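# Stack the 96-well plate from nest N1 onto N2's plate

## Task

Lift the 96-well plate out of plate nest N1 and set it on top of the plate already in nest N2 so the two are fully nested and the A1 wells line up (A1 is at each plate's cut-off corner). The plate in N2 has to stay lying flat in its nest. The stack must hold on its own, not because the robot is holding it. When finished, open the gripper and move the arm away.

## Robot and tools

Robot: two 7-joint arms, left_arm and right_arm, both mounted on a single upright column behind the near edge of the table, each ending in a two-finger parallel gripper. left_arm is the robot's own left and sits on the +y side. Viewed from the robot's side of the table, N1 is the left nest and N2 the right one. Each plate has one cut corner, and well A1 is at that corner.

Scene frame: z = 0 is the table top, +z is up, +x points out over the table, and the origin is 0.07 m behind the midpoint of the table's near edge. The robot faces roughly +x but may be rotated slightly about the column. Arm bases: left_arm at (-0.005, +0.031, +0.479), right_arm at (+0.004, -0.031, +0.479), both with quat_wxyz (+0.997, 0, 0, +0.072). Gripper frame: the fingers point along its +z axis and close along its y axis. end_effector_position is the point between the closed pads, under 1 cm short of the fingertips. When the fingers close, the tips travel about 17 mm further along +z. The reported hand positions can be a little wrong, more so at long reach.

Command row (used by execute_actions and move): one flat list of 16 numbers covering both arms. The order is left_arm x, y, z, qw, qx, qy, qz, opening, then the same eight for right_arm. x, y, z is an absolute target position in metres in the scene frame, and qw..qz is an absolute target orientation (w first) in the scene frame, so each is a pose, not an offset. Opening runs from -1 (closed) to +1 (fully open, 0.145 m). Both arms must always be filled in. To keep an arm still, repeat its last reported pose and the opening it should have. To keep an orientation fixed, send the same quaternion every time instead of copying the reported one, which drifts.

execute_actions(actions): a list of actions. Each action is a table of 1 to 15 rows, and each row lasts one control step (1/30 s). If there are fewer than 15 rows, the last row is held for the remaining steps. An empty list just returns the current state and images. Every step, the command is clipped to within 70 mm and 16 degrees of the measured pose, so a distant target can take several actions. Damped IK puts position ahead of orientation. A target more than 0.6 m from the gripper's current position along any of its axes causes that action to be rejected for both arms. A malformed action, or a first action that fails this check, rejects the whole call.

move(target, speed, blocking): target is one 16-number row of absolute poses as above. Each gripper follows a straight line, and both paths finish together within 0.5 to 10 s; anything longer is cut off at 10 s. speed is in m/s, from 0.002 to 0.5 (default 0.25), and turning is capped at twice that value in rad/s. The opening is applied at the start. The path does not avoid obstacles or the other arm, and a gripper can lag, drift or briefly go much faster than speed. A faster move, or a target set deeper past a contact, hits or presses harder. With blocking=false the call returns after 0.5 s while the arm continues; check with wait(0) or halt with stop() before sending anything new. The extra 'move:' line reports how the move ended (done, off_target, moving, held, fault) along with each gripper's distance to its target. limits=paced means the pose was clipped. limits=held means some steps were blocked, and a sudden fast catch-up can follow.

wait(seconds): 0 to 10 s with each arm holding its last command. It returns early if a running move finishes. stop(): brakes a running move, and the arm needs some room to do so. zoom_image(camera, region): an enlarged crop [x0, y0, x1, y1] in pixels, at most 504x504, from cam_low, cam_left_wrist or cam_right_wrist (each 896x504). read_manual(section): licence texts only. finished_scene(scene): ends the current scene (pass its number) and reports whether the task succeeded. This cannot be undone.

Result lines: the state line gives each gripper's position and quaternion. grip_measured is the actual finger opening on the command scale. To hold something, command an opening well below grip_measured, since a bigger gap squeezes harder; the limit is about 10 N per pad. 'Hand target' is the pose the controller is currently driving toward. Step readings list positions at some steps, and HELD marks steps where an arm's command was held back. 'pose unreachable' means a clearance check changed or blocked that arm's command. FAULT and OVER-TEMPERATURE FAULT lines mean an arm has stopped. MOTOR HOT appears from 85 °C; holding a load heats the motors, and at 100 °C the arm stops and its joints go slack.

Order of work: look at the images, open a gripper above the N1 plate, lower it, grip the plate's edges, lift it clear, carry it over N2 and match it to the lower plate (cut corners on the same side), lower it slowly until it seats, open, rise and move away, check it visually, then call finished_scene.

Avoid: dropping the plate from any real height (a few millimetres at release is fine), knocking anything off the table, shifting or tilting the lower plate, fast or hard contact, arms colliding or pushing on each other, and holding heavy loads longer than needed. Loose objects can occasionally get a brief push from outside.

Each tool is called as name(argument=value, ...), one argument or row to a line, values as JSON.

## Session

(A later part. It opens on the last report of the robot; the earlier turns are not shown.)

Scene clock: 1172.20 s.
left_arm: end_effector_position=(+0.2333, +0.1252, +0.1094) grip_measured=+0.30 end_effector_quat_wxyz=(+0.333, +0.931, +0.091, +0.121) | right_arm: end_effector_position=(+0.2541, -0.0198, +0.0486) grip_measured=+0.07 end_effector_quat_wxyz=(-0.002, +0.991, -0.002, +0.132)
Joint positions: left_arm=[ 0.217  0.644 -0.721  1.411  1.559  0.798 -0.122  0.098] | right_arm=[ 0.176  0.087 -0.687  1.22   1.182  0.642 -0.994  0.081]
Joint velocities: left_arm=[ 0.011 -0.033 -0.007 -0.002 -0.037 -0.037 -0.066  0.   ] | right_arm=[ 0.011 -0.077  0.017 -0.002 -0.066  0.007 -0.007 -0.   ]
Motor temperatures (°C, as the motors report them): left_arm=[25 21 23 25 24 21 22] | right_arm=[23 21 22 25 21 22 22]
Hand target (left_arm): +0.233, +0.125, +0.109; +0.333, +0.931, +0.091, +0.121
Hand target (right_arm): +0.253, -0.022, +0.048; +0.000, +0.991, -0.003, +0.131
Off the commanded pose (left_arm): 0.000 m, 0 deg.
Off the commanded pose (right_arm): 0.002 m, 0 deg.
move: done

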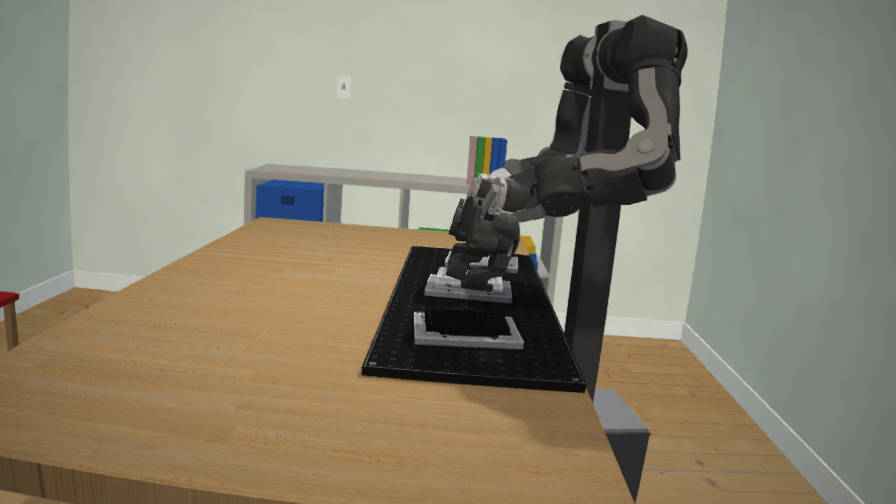

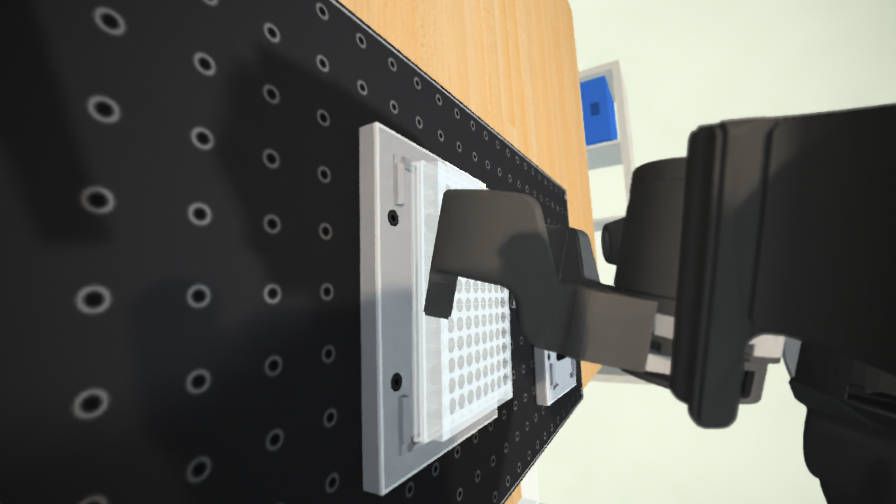

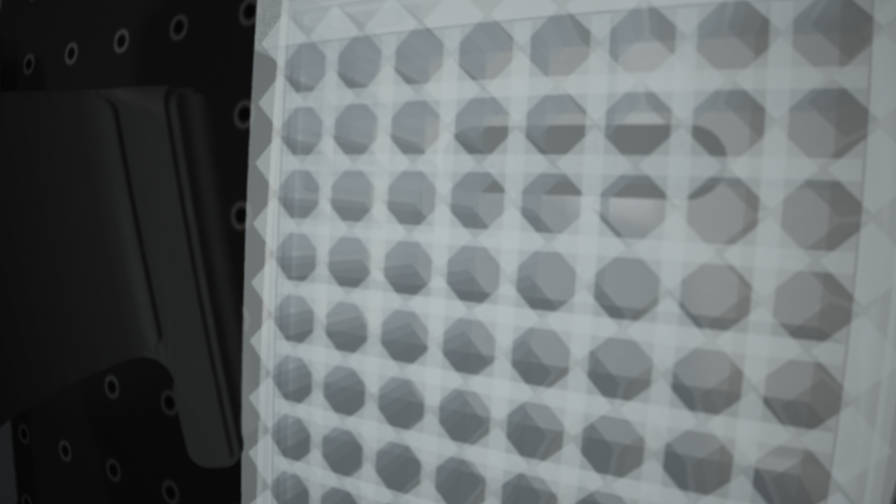

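move(
  target=[0.2333,0.1252,0.1094,0.333,0.931,0.091,0.121,0.3, 0.2515,-0.0215,0.0465,0.0003,0.9914,-0.0026,0.1305,-0.2],
  speed=0.002,
)

zoom_image(
  camera="cam_left_wrist",
  region=[380, 140, 500, 230],
)

zoom_image(
  camera="cam_left_wrist",
  region=[380, 385, 500, 475],
)

Scene clock: 1194.77 s.
left_arm: end_effector_position=(+0.2333, +0.1252, +0.1094) grip_measured=+0.30 end_effector_quat_wxyz=(+0.333, +0.931, +0.091, +0.121) | right_arm: end_effector_position=(+0.2525, -0.0201, +0.0476) grip_measured=+0.07 end_effector_quat_wxyz=(-0.002, +0.991, -0.002, +0.131)
Joint positions: left_arm=[ 0.217  0.644 -0.721  1.411  1.559  0.798 -0.122  0.098] | right_arm=[ 0.172  0.087 -0.687  1.22   1.182  0.641 -0.994  0.081]
Joint velocities: left_arm=[-0.033 -0.055 -0.007 -0.002  0.022 -0.022  0.037 -0.   ] | right_arm=[-0.011 -0.099  0.007  0.012 -0.037  0.11   0.022  0.   ]
Motor temperatures (°C, as the motors report them): left_arm=[25 21 23 25 24 21 22] | right_arm=[23 21 22 26 21 22 22]
Hand target (left_arm): +0.233, +0.125, +0.109; +0.333, +0.931, +0.091, +0.121
Hand target (right_arm): +0.251, -0.021, +0.046; +0.000, +0.991, -0.002, +0.130
Off the commanded pose (left_arm): 0.000 m, 0 deg.
Off the commanded pose (right_arm): 0.002 m, 0 deg.
move: done

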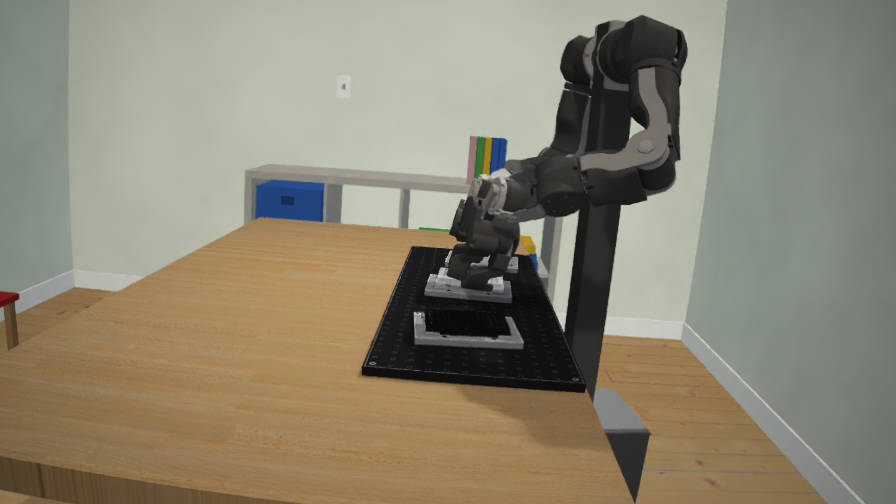

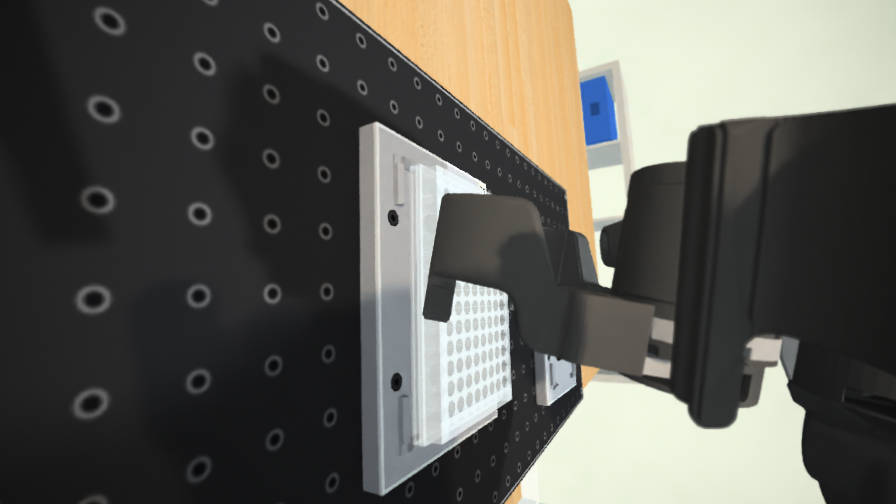

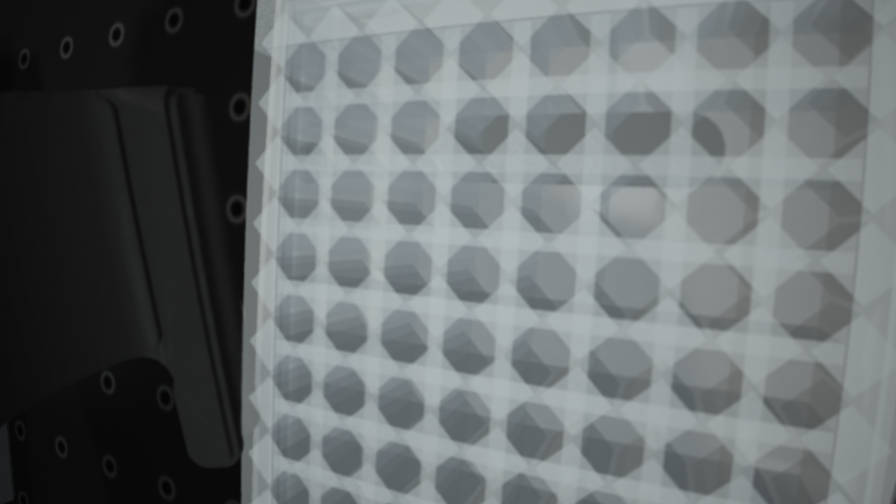

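Region (380, 140, 500, 230) of cam_left_wrist's 896x504 image, scaled by 4.200, with more detail than that image has; it fills the top 378 rows of this view, and the rest is white.

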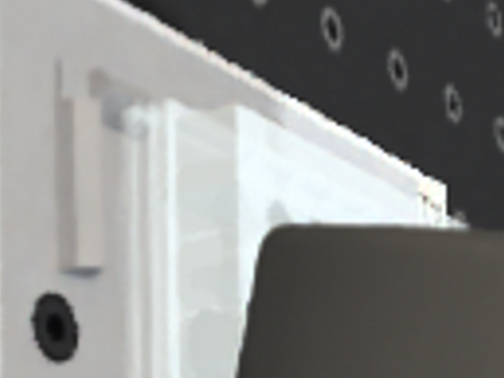

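Region (380, 385, 500, 475) of cam_left_wrist's 896x504 image, scaled by 4.200, with more detail than that image has; it fills the top 378 rows of this view, and the rest is white.

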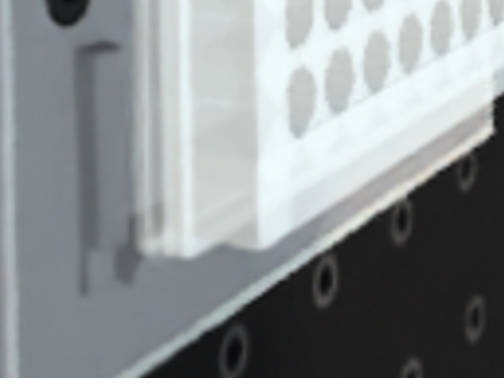

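move(
  target=[0.2333,0.1252,0.1094,0.333,0.931,0.091,0.121,0.3, 0.2515,-0.0215,0.0438,0.0003,0.9914,-0.0026,0.1305,-0.2],
  speed=0.002,
)

zoom_image(
  camera="cam_left_wrist",
  region=[380, 140, 500, 230],
)

zoom_image(
  camera="cam_left_wrist",
  region=[380, 385, 500, 475],
)

Scene clock: 1208.93 s.
left_arm: end_effector_position=(+0.2333, +0.1252, +0.1094) grip_measured=+0.30 end_effector_quat_wxyz=(+0.333, +0.931, +0.091, +0.121) | right_arm: end_effector_position=(+0.2525, -0.0217, +0.0451) grip_measured=+0.07 end_effector_quat_wxyz=(+0.001, +0.991, -0.003, +0.131)
Joint positions: left_arm=[ 0.217  0.644 -0.721  1.411  1.559  0.798 -0.122  0.098] | right_arm=[ 0.172  0.087 -0.687  1.207  1.174  0.634 -0.985  0.081]
Joint velocities: left_arm=[-0.099 -0.033  0.017  0.017 -0.081 -0.022 -0.007  0.   ] | right_arm=[-0.033  0.011 -0.017 -0.007  0.037 -0.066 -0.022 -0.   ]
Motor temperatures (°C, as the motors report them): left_arm=[25 21 23 25 24 21 22] | right_arm=[23 21 22 26 21 22 22]
Hand target (left_arm): +0.233, +0.125, +0.109; +0.333, +0.931, +0.091, +0.121
Hand target (right_arm): +0.251, -0.022, +0.044; +0.000, +0.991, -0.002, +0.130
Off the commanded pose (left_arm): 0.000 m, 0 deg.
Off the commanded pose (right_arm): 0.002 m, 0 deg.
move: done

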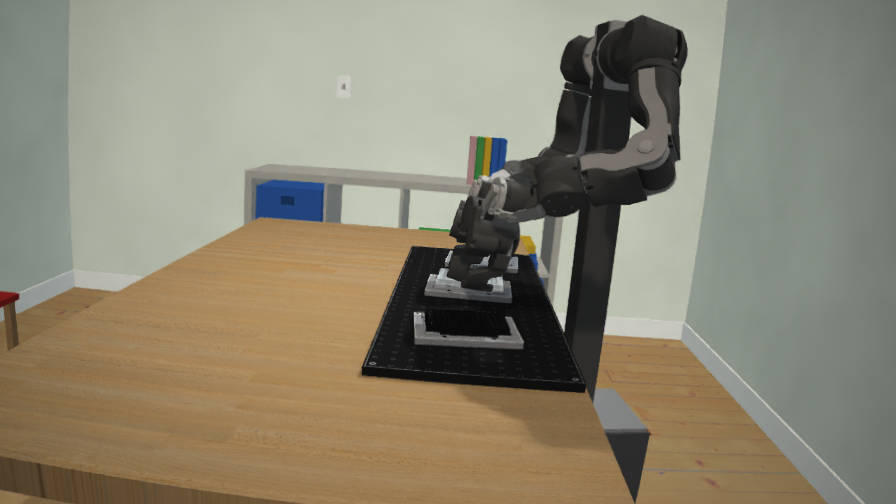

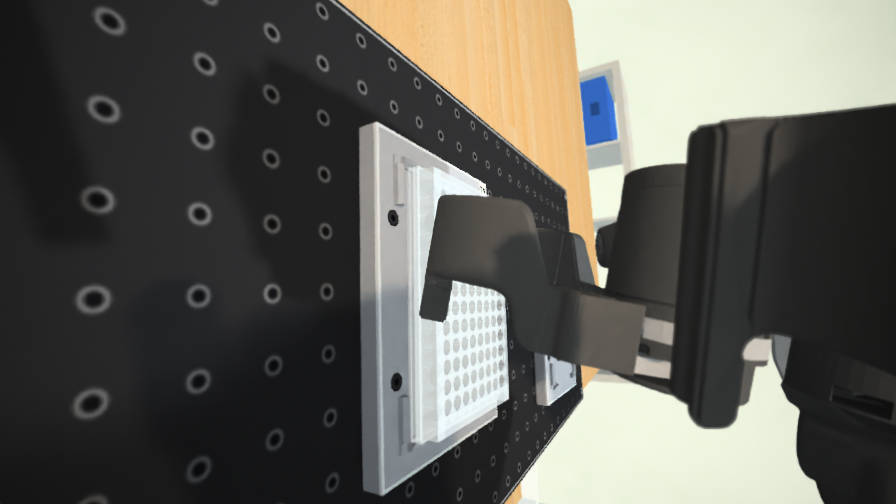

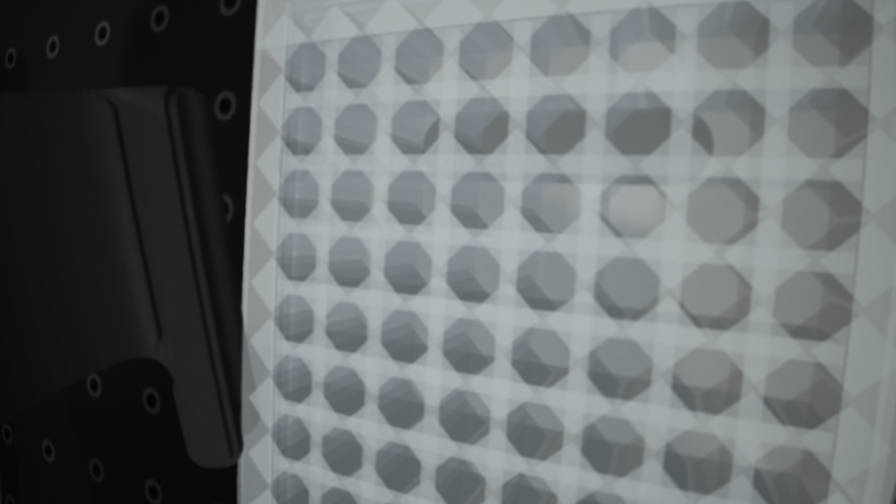

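Region (380, 140, 500, 230) of cam_left_wrist's 896x504 image, scaled by 4.200, with more detail than that image has; it fills the top 378 rows of this view, and the rest is white.

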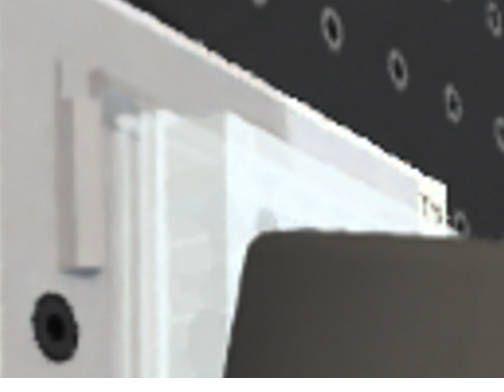

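Region (380, 385, 500, 475) of cam_left_wrist's 896x504 image, scaled by 4.200, with more detail than that image has; it fills the top 378 rows of this view, and the rest is white.

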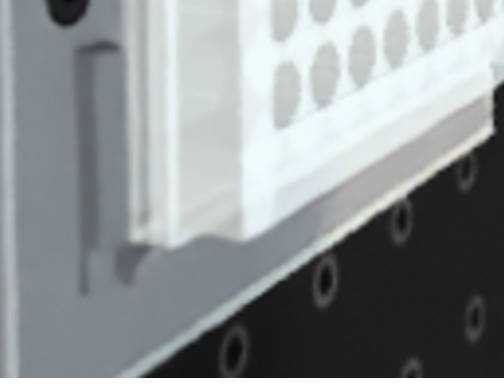

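move(
  target=[0.2333,0.1252,0.1094,0.333,0.931,0.091,0.121,0.3, 0.2515,-0.0192,0.0438,0.0003,0.9914,-0.0026,0.1305,-0.2],
  speed=0.002,
)

zoom_image(
  camera="cam_left_wrist",
  region=[380, 140, 500, 230],
)

zoom_image(
  camera="cam_left_wrist",
  region=[380, 385, 500, 475],
)

Scene clock: 1223.70 s.
left_arm: end_effector_position=(+0.2333, +0.1252, +0.1094) grip_measured=+0.30 end_effector_quat_wxyz=(+0.333, +0.931, +0.091, +0.121) | right_arm: end_effector_position=(+0.2522, -0.0206, +0.0446) grip_measured=+0.07 end_effector_quat_wxyz=(+0.003, +0.991, -0.001, +0.132)
Joint positions: left_arm=[ 0.217  0.644 -0.721  1.411  1.559  0.798 -0.122  0.098] | right_arm=[ 0.172  0.08  -0.687  1.201  1.163  0.634 -0.985  0.081]
Joint velocities: left_arm=[-0.011 -0.011 -0.017 -0.002  0.066 -0.007 -0.037 -0.   ] | right_arm=[-0.033  0.099 -0.017  0.027  0.022  0.051 -0.037 -0.   ]
Motor temperatures (°C, as the motors report them): left_arm=[25 21 23 25 24 21 22] | right_arm=[23 21 21 25 21 22 22]
Hand target (left_arm): +0.233, +0.125, +0.109; +0.333, +0.931, +0.091, +0.121
Hand target (right_arm): +0.252, -0.019, +0.044; +0.000, +0.991, -0.003, +0.131
Off the commanded pose (left_arm): 0.000 m, 0 deg.
Off the commanded pose (right_arm): 0.002 m, 0 deg.
move: done

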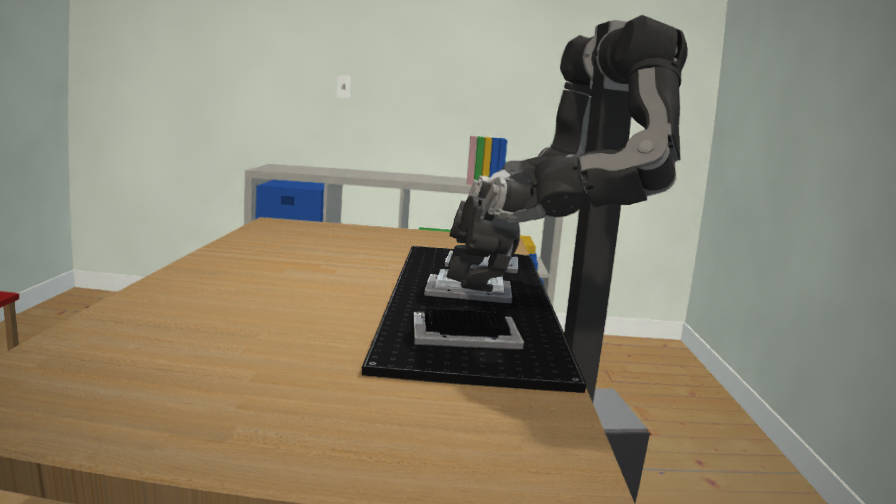

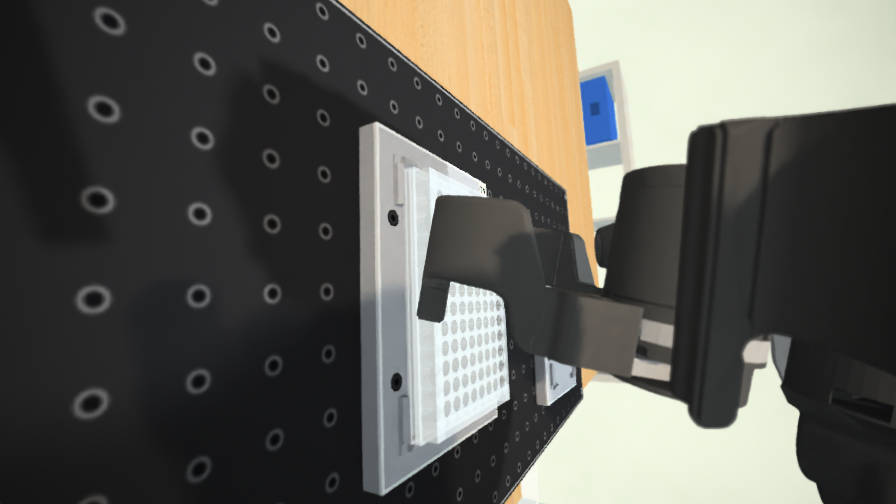

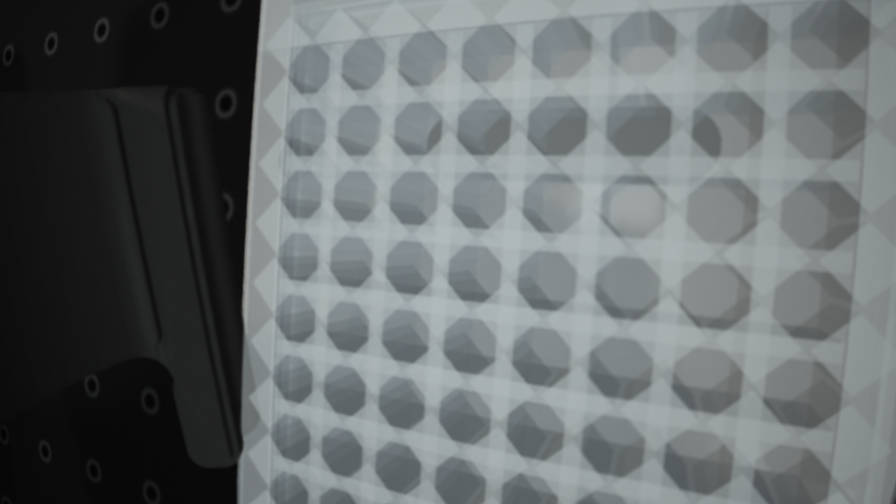

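Region (380, 140, 500, 230) of cam_left_wrist's 896x504 image, scaled by 4.200, with more detail than that image has; it fills the top 378 rows of this view, and the rest is white.

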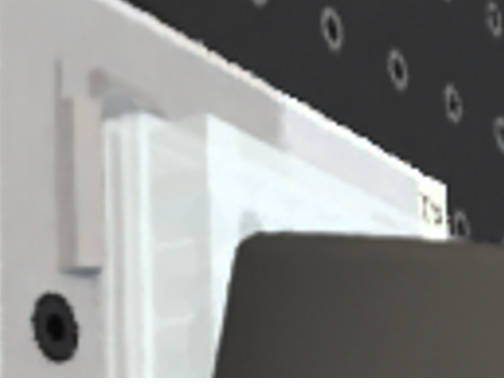

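Region (380, 385, 500, 475) of cam_left_wrist's 896x504 image, scaled by 4.200, with more detail than that image has; it fills the top 378 rows of this view, and the rest is white.

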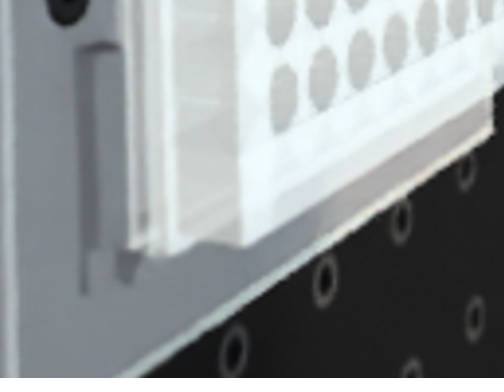

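move(
  target=[0.2333,0.1252,0.1094,0.333,0.931,0.091,0.121,0.3, 0.2518,-0.0187,0.0448,0.0013,0.9914,-0.0100,0.1305,-0.2],
  speed=0.002,
)

zoom_image(
  camera="cam_left_wrist",
  region=[380, 140, 500, 230],
)

zoom_image(
  camera="cam_left_wrist",
  region=[380, 385, 500, 475],
)

Scene clock: 1254.50 s.
left_arm: end_effector_position=(+0.2333, +0.1252, +0.1094) grip_measured=+0.30 end_effector_quat_wxyz=(+0.333, +0.931, +0.091, +0.121) | right_arm: end_effector_position=(+0.2532, -0.0183, +0.0462) grip_measured=+0.07 end_effector_quat_wxyz=(+0.001, +0.991, -0.008, +0.133)
Joint positions: left_arm=[ 0.217  0.644 -0.721  1.411  1.559  0.798 -0.122  0.098] | right_arm=[ 0.172  0.068 -0.677  1.201  1.161  0.631 -0.993  0.081]
Joint velocities: left_arm=[-0.011  0.011 -0.002 -0.002 -0.066 -0.095 -0.007  0.   ] | right_arm=[-0.011  0.011 -0.017  0.002  0.022 -0.022  0.066 -0.   ]
Motor temperatures (°C, as the motors report them): left_arm=[25 21 23 25 24 21 22] | right_arm=[23 21 21 25 21 22 22]
Hand target (left_arm): +0.233, +0.125, +0.109; +0.333, +0.931, +0.091, +0.121
Hand target (right_arm): +0.252, -0.019, +0.045; +0.001, +0.991, -0.010, +0.130
Off the commanded pose (left_arm): 0.000 m, 0 deg.
Off the commanded pose (right_arm): 0.002 m, 0 deg.
move: done

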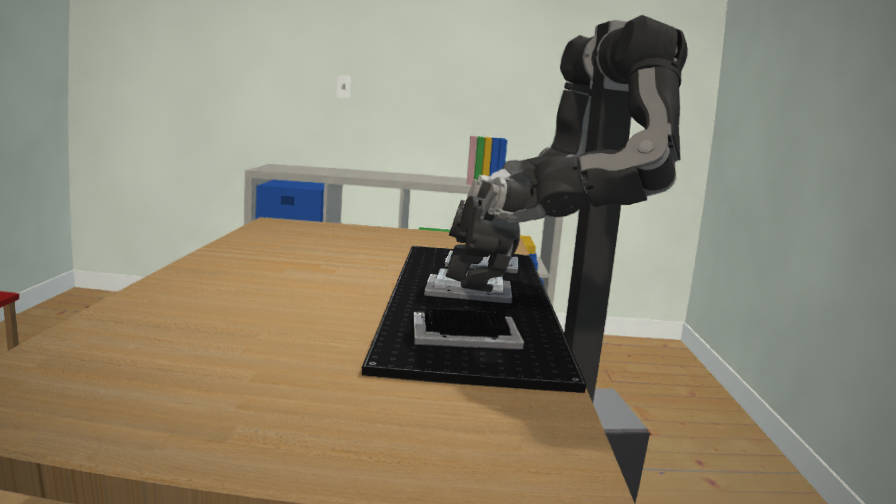

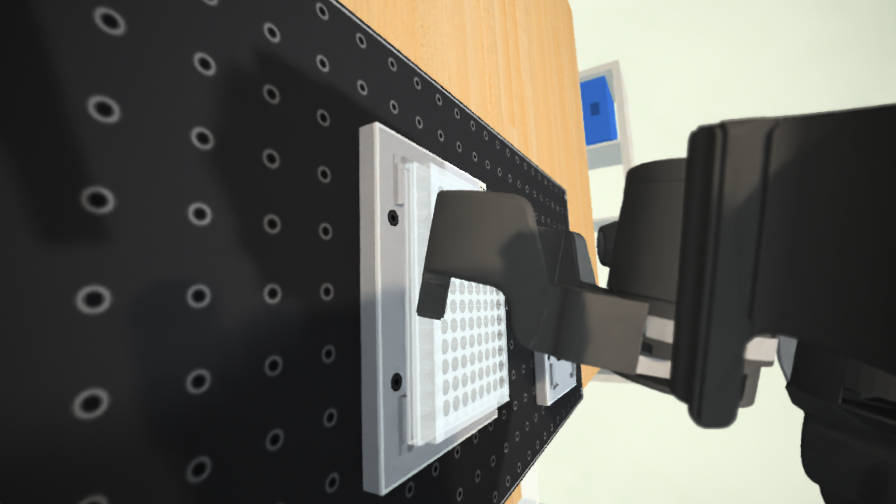

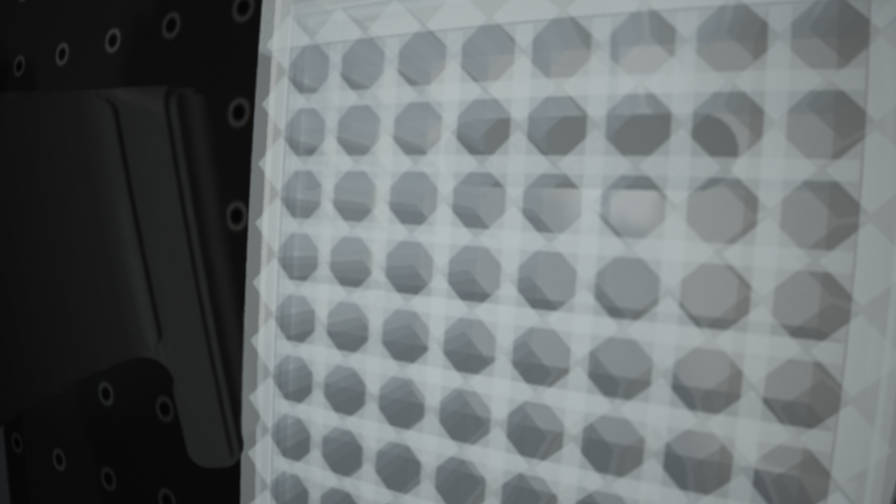

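Region (380, 140, 500, 230) of cam_left_wrist's 896x504 image, scaled by 4.200, with more detail than that image has; it fills the top 378 rows of this view, and the rest is white.

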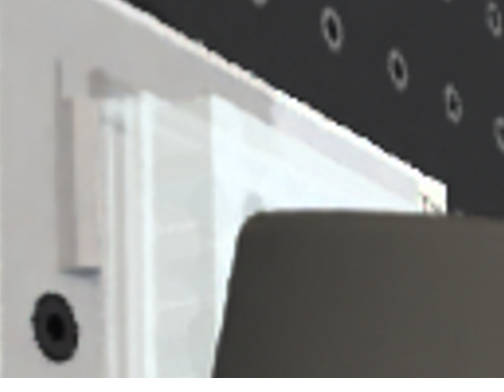

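Region (380, 385, 500, 475) of cam_left_wrist's 896x504 image, scaled by 4.200, with more detail than that image has; it fills the top 378 rows of this view, and the rest is white.

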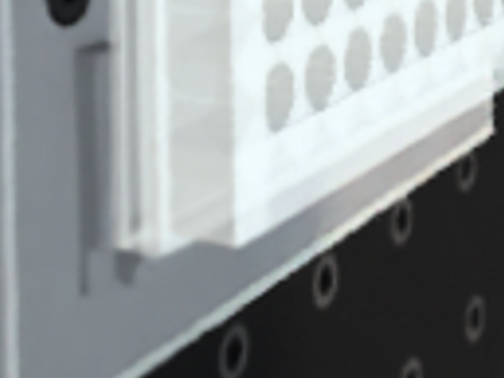

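move(
  target=[0.2333,0.1252,0.1094,0.333,0.931,0.091,0.121,0.3, 0.2518,-0.0212,0.0455,0.0011,0.9914,-0.0085,0.1305,-0.2],
  speed=0.002,
)

zoom_image(
  camera="cam_left_wrist",
  region=[380, 140, 500, 230],
)

zoom_image(
  camera="cam_left_wrist",
  region=[380, 385, 500, 475],
)

Scene clock: 1333.80 s.
left_arm: end_effector_position=(+0.2333, +0.1252, +0.1094) grip_measured=+0.30 end_effector_quat_wxyz=(+0.333, +0.931, +0.091, +0.121) | right_arm: end_effector_position=(+0.2533, -0.0205, +0.0463) grip_measured=+0.07 end_effector_quat_wxyz=(+0.001, +0.991, -0.009, +0.132)
Joint positions: left_arm=[ 0.217  0.644 -0.721  1.411  1.559  0.798 -0.122  0.098] | right_arm=[ 0.17   0.077 -0.677  1.207  1.169  0.631 -0.993  0.081]
Joint velocities: left_arm=[ 0.033 -0.011 -0.002  0.012 -0.051 -0.066 -0.066 -0.   ] | right_arm=[-0.099 -0.099 -0.002 -0.002  0.022 -0.022 -0.051 -0.   ]
Motor temperatures (°C, as the motors report them): left_arm=[25 21 23 25 24 21 22] | right_arm=[23 21 21 25 21 22 22]
Hand target (left_arm): +0.233, +0.125, +0.109; +0.333, +0.931, +0.091, +0.121
Hand target (right_arm): +0.252, -0.021, +0.046; +0.001, +0.991, -0.008, +0.131
Off the commanded pose (left_arm): 0.000 m, 0 deg.
Off the commanded pose (right_arm): 0.002 m, 0 deg.
move: done

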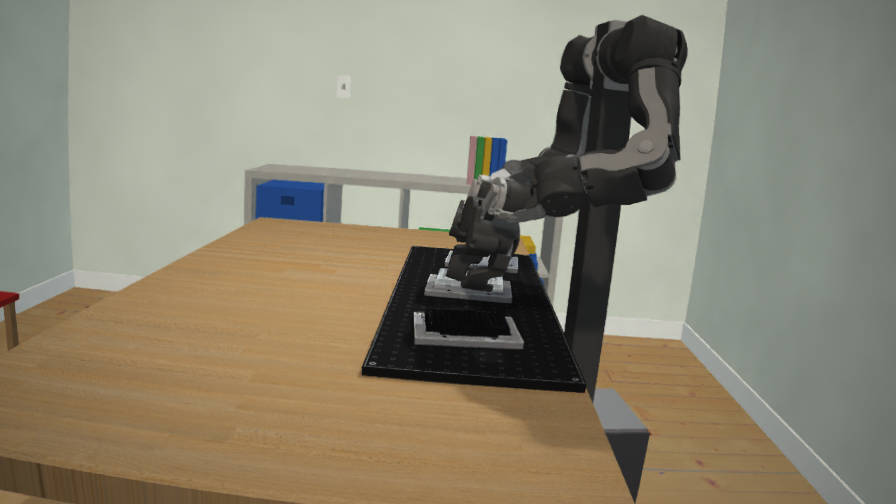

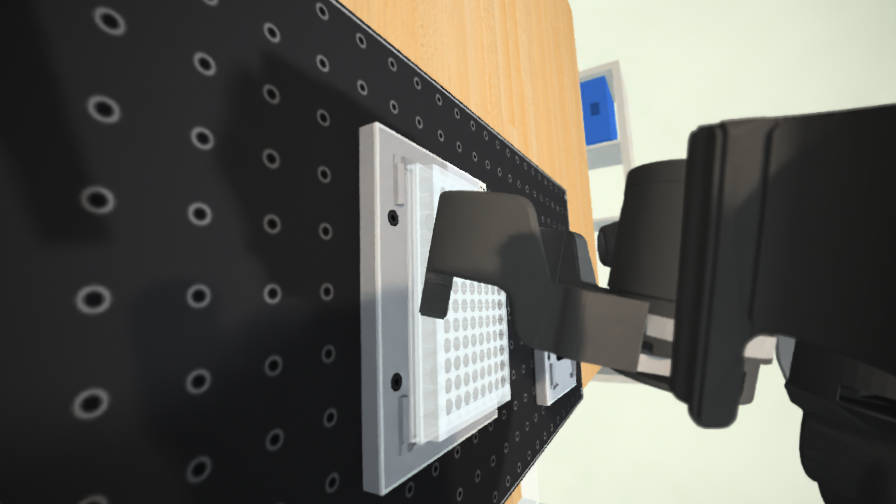

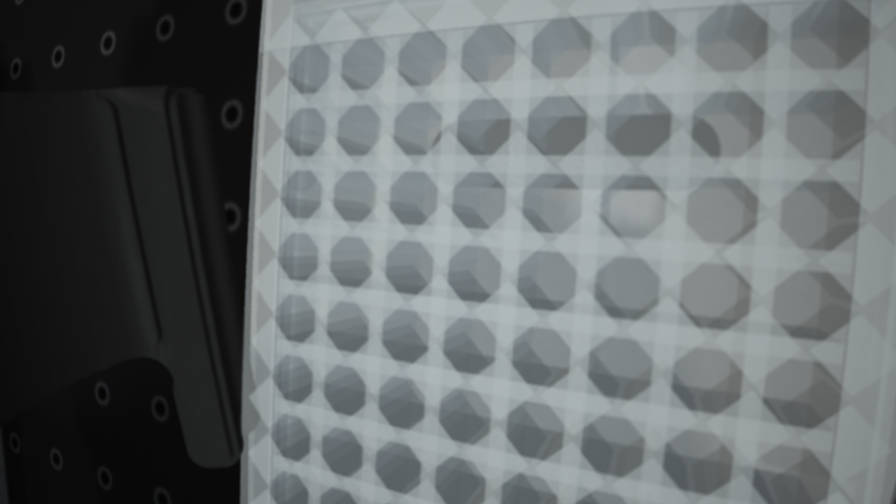

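Region (380, 140, 500, 230) of cam_left_wrist's 896x504 image, scaled by 4.200, with more detail than that image has; it fills the top 378 rows of this view, and the rest is white.

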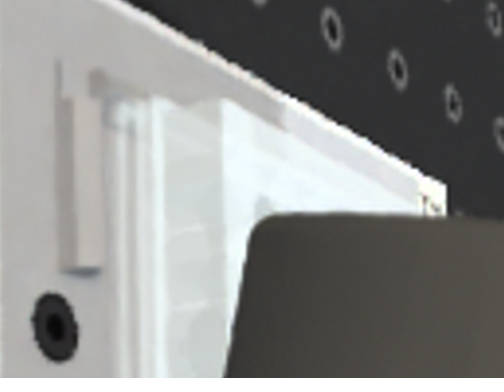

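Region (380, 385, 500, 475) of cam_left_wrist's 896x504 image, scaled by 4.200, with more detail than that image has; it fills the top 378 rows of this view, and the rest is white.

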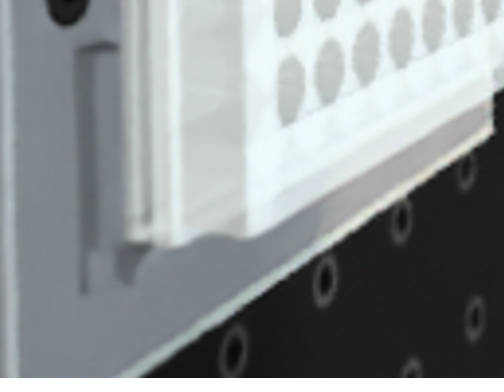

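move(
  target=[0.2333,0.1252,0.1094,0.333,0.931,0.091,0.121,0.3, 0.2505,-0.021,0.0447,0.0011,0.9914,-0.0085,0.1305,-0.2],
  speed=0.002,
)

zoom_image(
  camera="cam_left_wrist",
  region=[380, 140, 500, 230],
)

zoom_image(
  camera="cam_left_wrist",
  region=[380, 385, 500, 475],
)

Scene clock: 1348.13 s.
left_arm: end_effector_position=(+0.2333, +0.1252, +0.1094) grip_measured=+0.30 end_effector_quat_wxyz=(+0.333, +0.931, +0.091, +0.121) | right_arm: end_effector_position=(+0.2518, -0.0207, +0.0454) grip_measured=+0.07 end_effector_quat_wxyz=(+0.001, +0.991, -0.009, +0.131)
Joint positions: left_arm=[ 0.217  0.644 -0.721  1.411  1.559  0.798 -0.122  0.098] | right_arm=[ 0.167  0.077 -0.677  1.207  1.169  0.631 -0.993  0.081]
Joint velocities: left_arm=[ 0.055  0.055  0.017  0.017 -0.007  0.007 -0.007 -0.   ] | right_arm=[-0.055  0.033 -0.007 -0.002 -0.037 -0.066  0.066 -0.   ]
Motor temperatures (°C, as the motors report them): left_arm=[25 21 23 25 24 21 22] | right_arm=[23 21 21 26 21 22 22]
Hand target (left_arm): +0.233, +0.125, +0.109; +0.333, +0.931, +0.091, +0.121
Hand target (right_arm): +0.251, -0.021, +0.045; +0.001, +0.991, -0.008, +0.131
Off the commanded pose (left_arm): 0.000 m, 0 deg.
Off the commanded pose (right_arm): 0.002 m, 0 deg.
move: done

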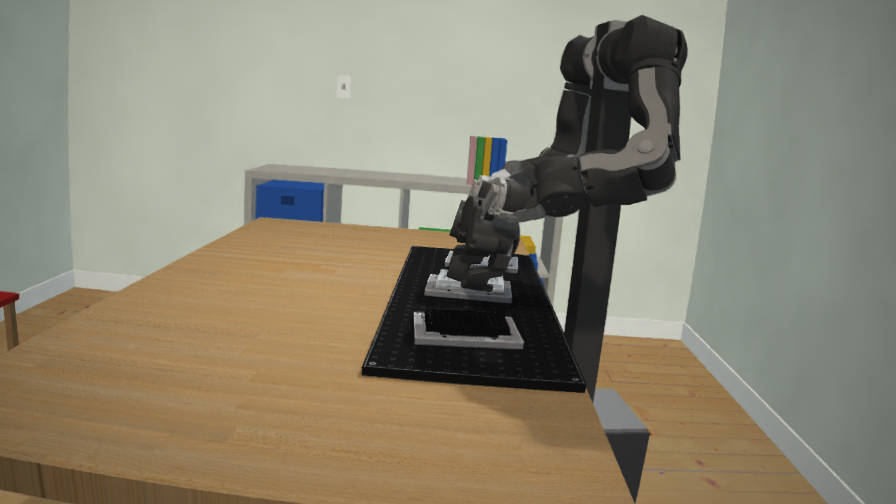

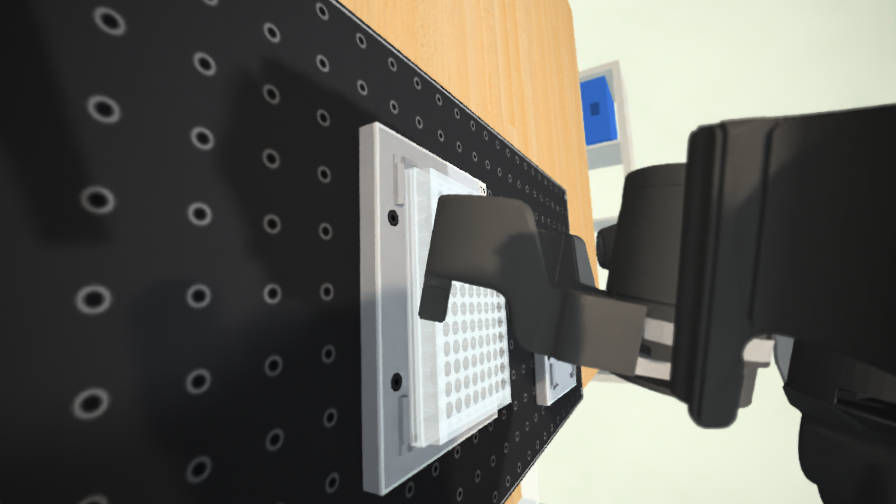

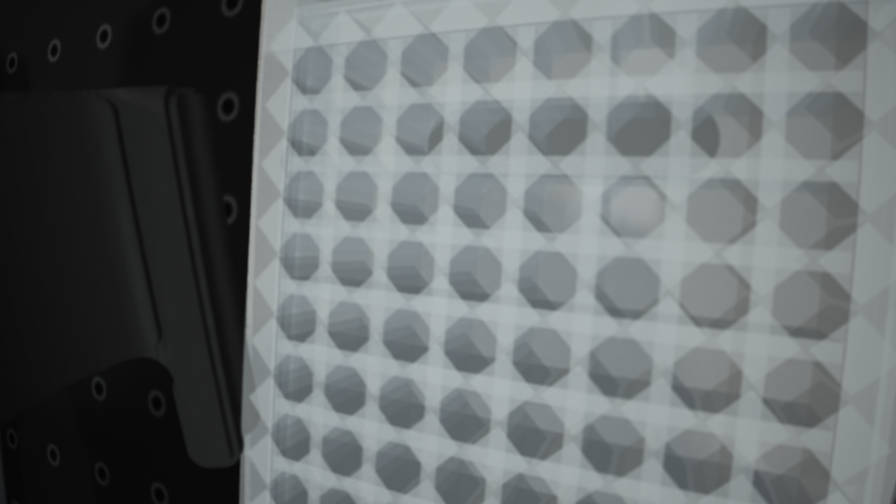

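Region (380, 140, 500, 230) of cam_left_wrist's 896x504 image, scaled by 4.200, with more detail than that image has; it fills the top 378 rows of this view, and the rest is white.

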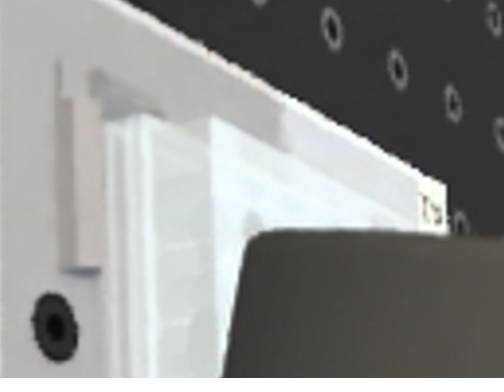

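Region (380, 385, 500, 475) of cam_left_wrist's 896x504 image, scaled by 4.200, with more detail than that image has; it fills the top 378 rows of this view, and the rest is white.

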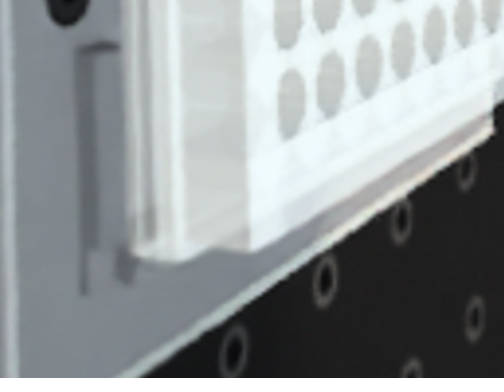

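move(
  target=[0.2333,0.1252,0.1094,0.333,0.931,0.091,0.121,0.3, 0.2528,-0.021,0.0447,0.0011,0.9914,-0.0085,0.1305,-0.2],
  speed=0.002,
)

zoom_image(
  camera="cam_left_wrist",
  region=[380, 140, 500, 230],
)

zoom_image(
  camera="cam_left_wrist",
  region=[380, 385, 500, 475],
)

Scene clock: 1365.10 s.
left_arm: end_effector_position=(+0.2333, +0.1252, +0.1094) grip_measured=+0.30 end_effector_quat_wxyz=(+0.333, +0.931, +0.091, +0.121) | right_arm: end_effector_position=(+0.2528, -0.0209, +0.0455) grip_measured=+0.07 end_effector_quat_wxyz=(+0.002, +0.991, -0.009, +0.131)
Joint positions: left_arm=[ 0.217  0.644 -0.721  1.411  1.559  0.798 -0.122  0.098] | right_arm=[ 0.17   0.077 -0.677  1.204  1.169  0.631 -0.992  0.081]
Joint velocities: left_arm=[-0.033 -0.033  0.002  0.007  0.139 -0.037  0.066 -0.   ] | right_arm=[ 0.011  0.033 -0.012  0.007 -0.066 -0.139 -0.037 -0.   ]
Motor temperatures (°C, as the motors report them): left_arm=[25 21 23 25 24 21 22] | right_arm=[23 21 21 26 21 22 22]
Hand target (left_arm): +0.233, +0.125, +0.109; +0.333, +0.931, +0.091, +0.121
Hand target (right_arm): +0.253, -0.021, +0.045; +0.001, +0.991, -0.009, +0.131
Off the commanded pose (left_arm): 0.000 m, 0 deg.
Off the commanded pose (right_arm): 0.001 m, 0 deg.
move: done

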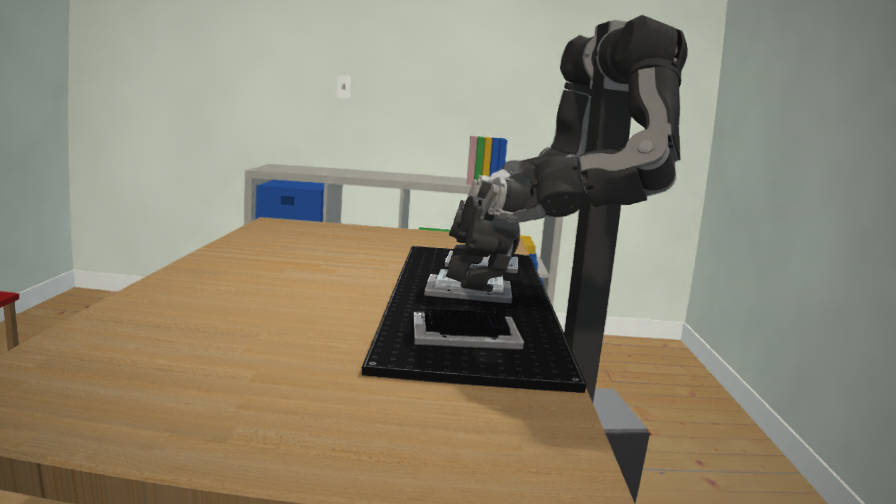

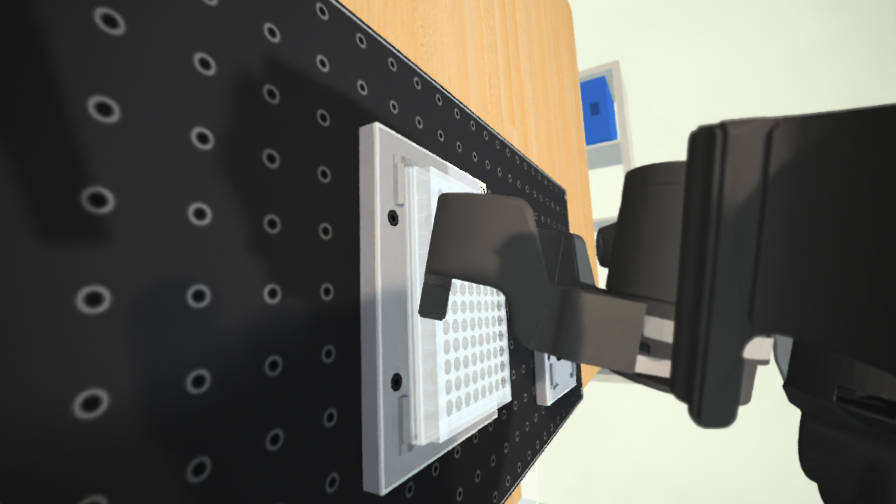

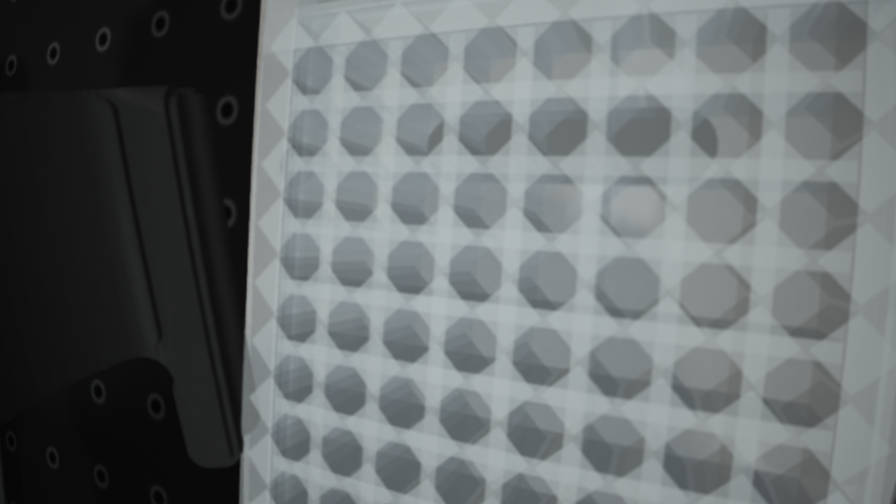

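Region (380, 140, 500, 230) of cam_left_wrist's 896x504 image, scaled by 4.200, with more detail than that image has; it fills the top 378 rows of this view, and the rest is white.

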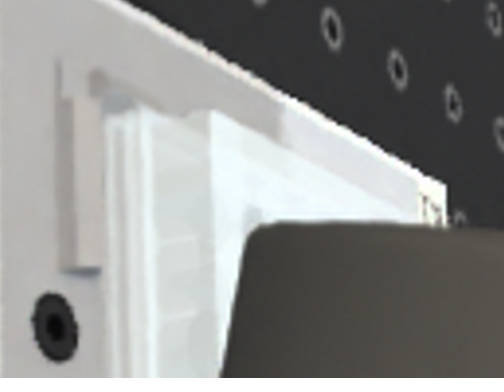

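Region (380, 385, 500, 475) of cam_left_wrist's 896x504 image, scaled by 4.200, with more detail than that image has; it fills the top 378 rows of this view, and the rest is white.

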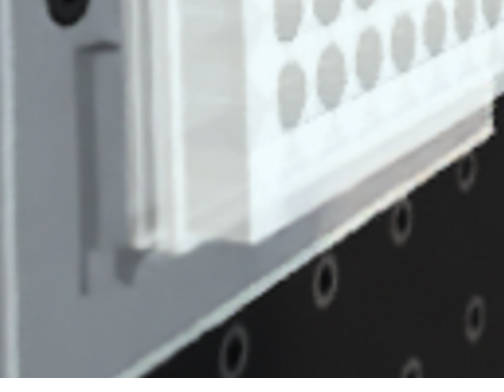

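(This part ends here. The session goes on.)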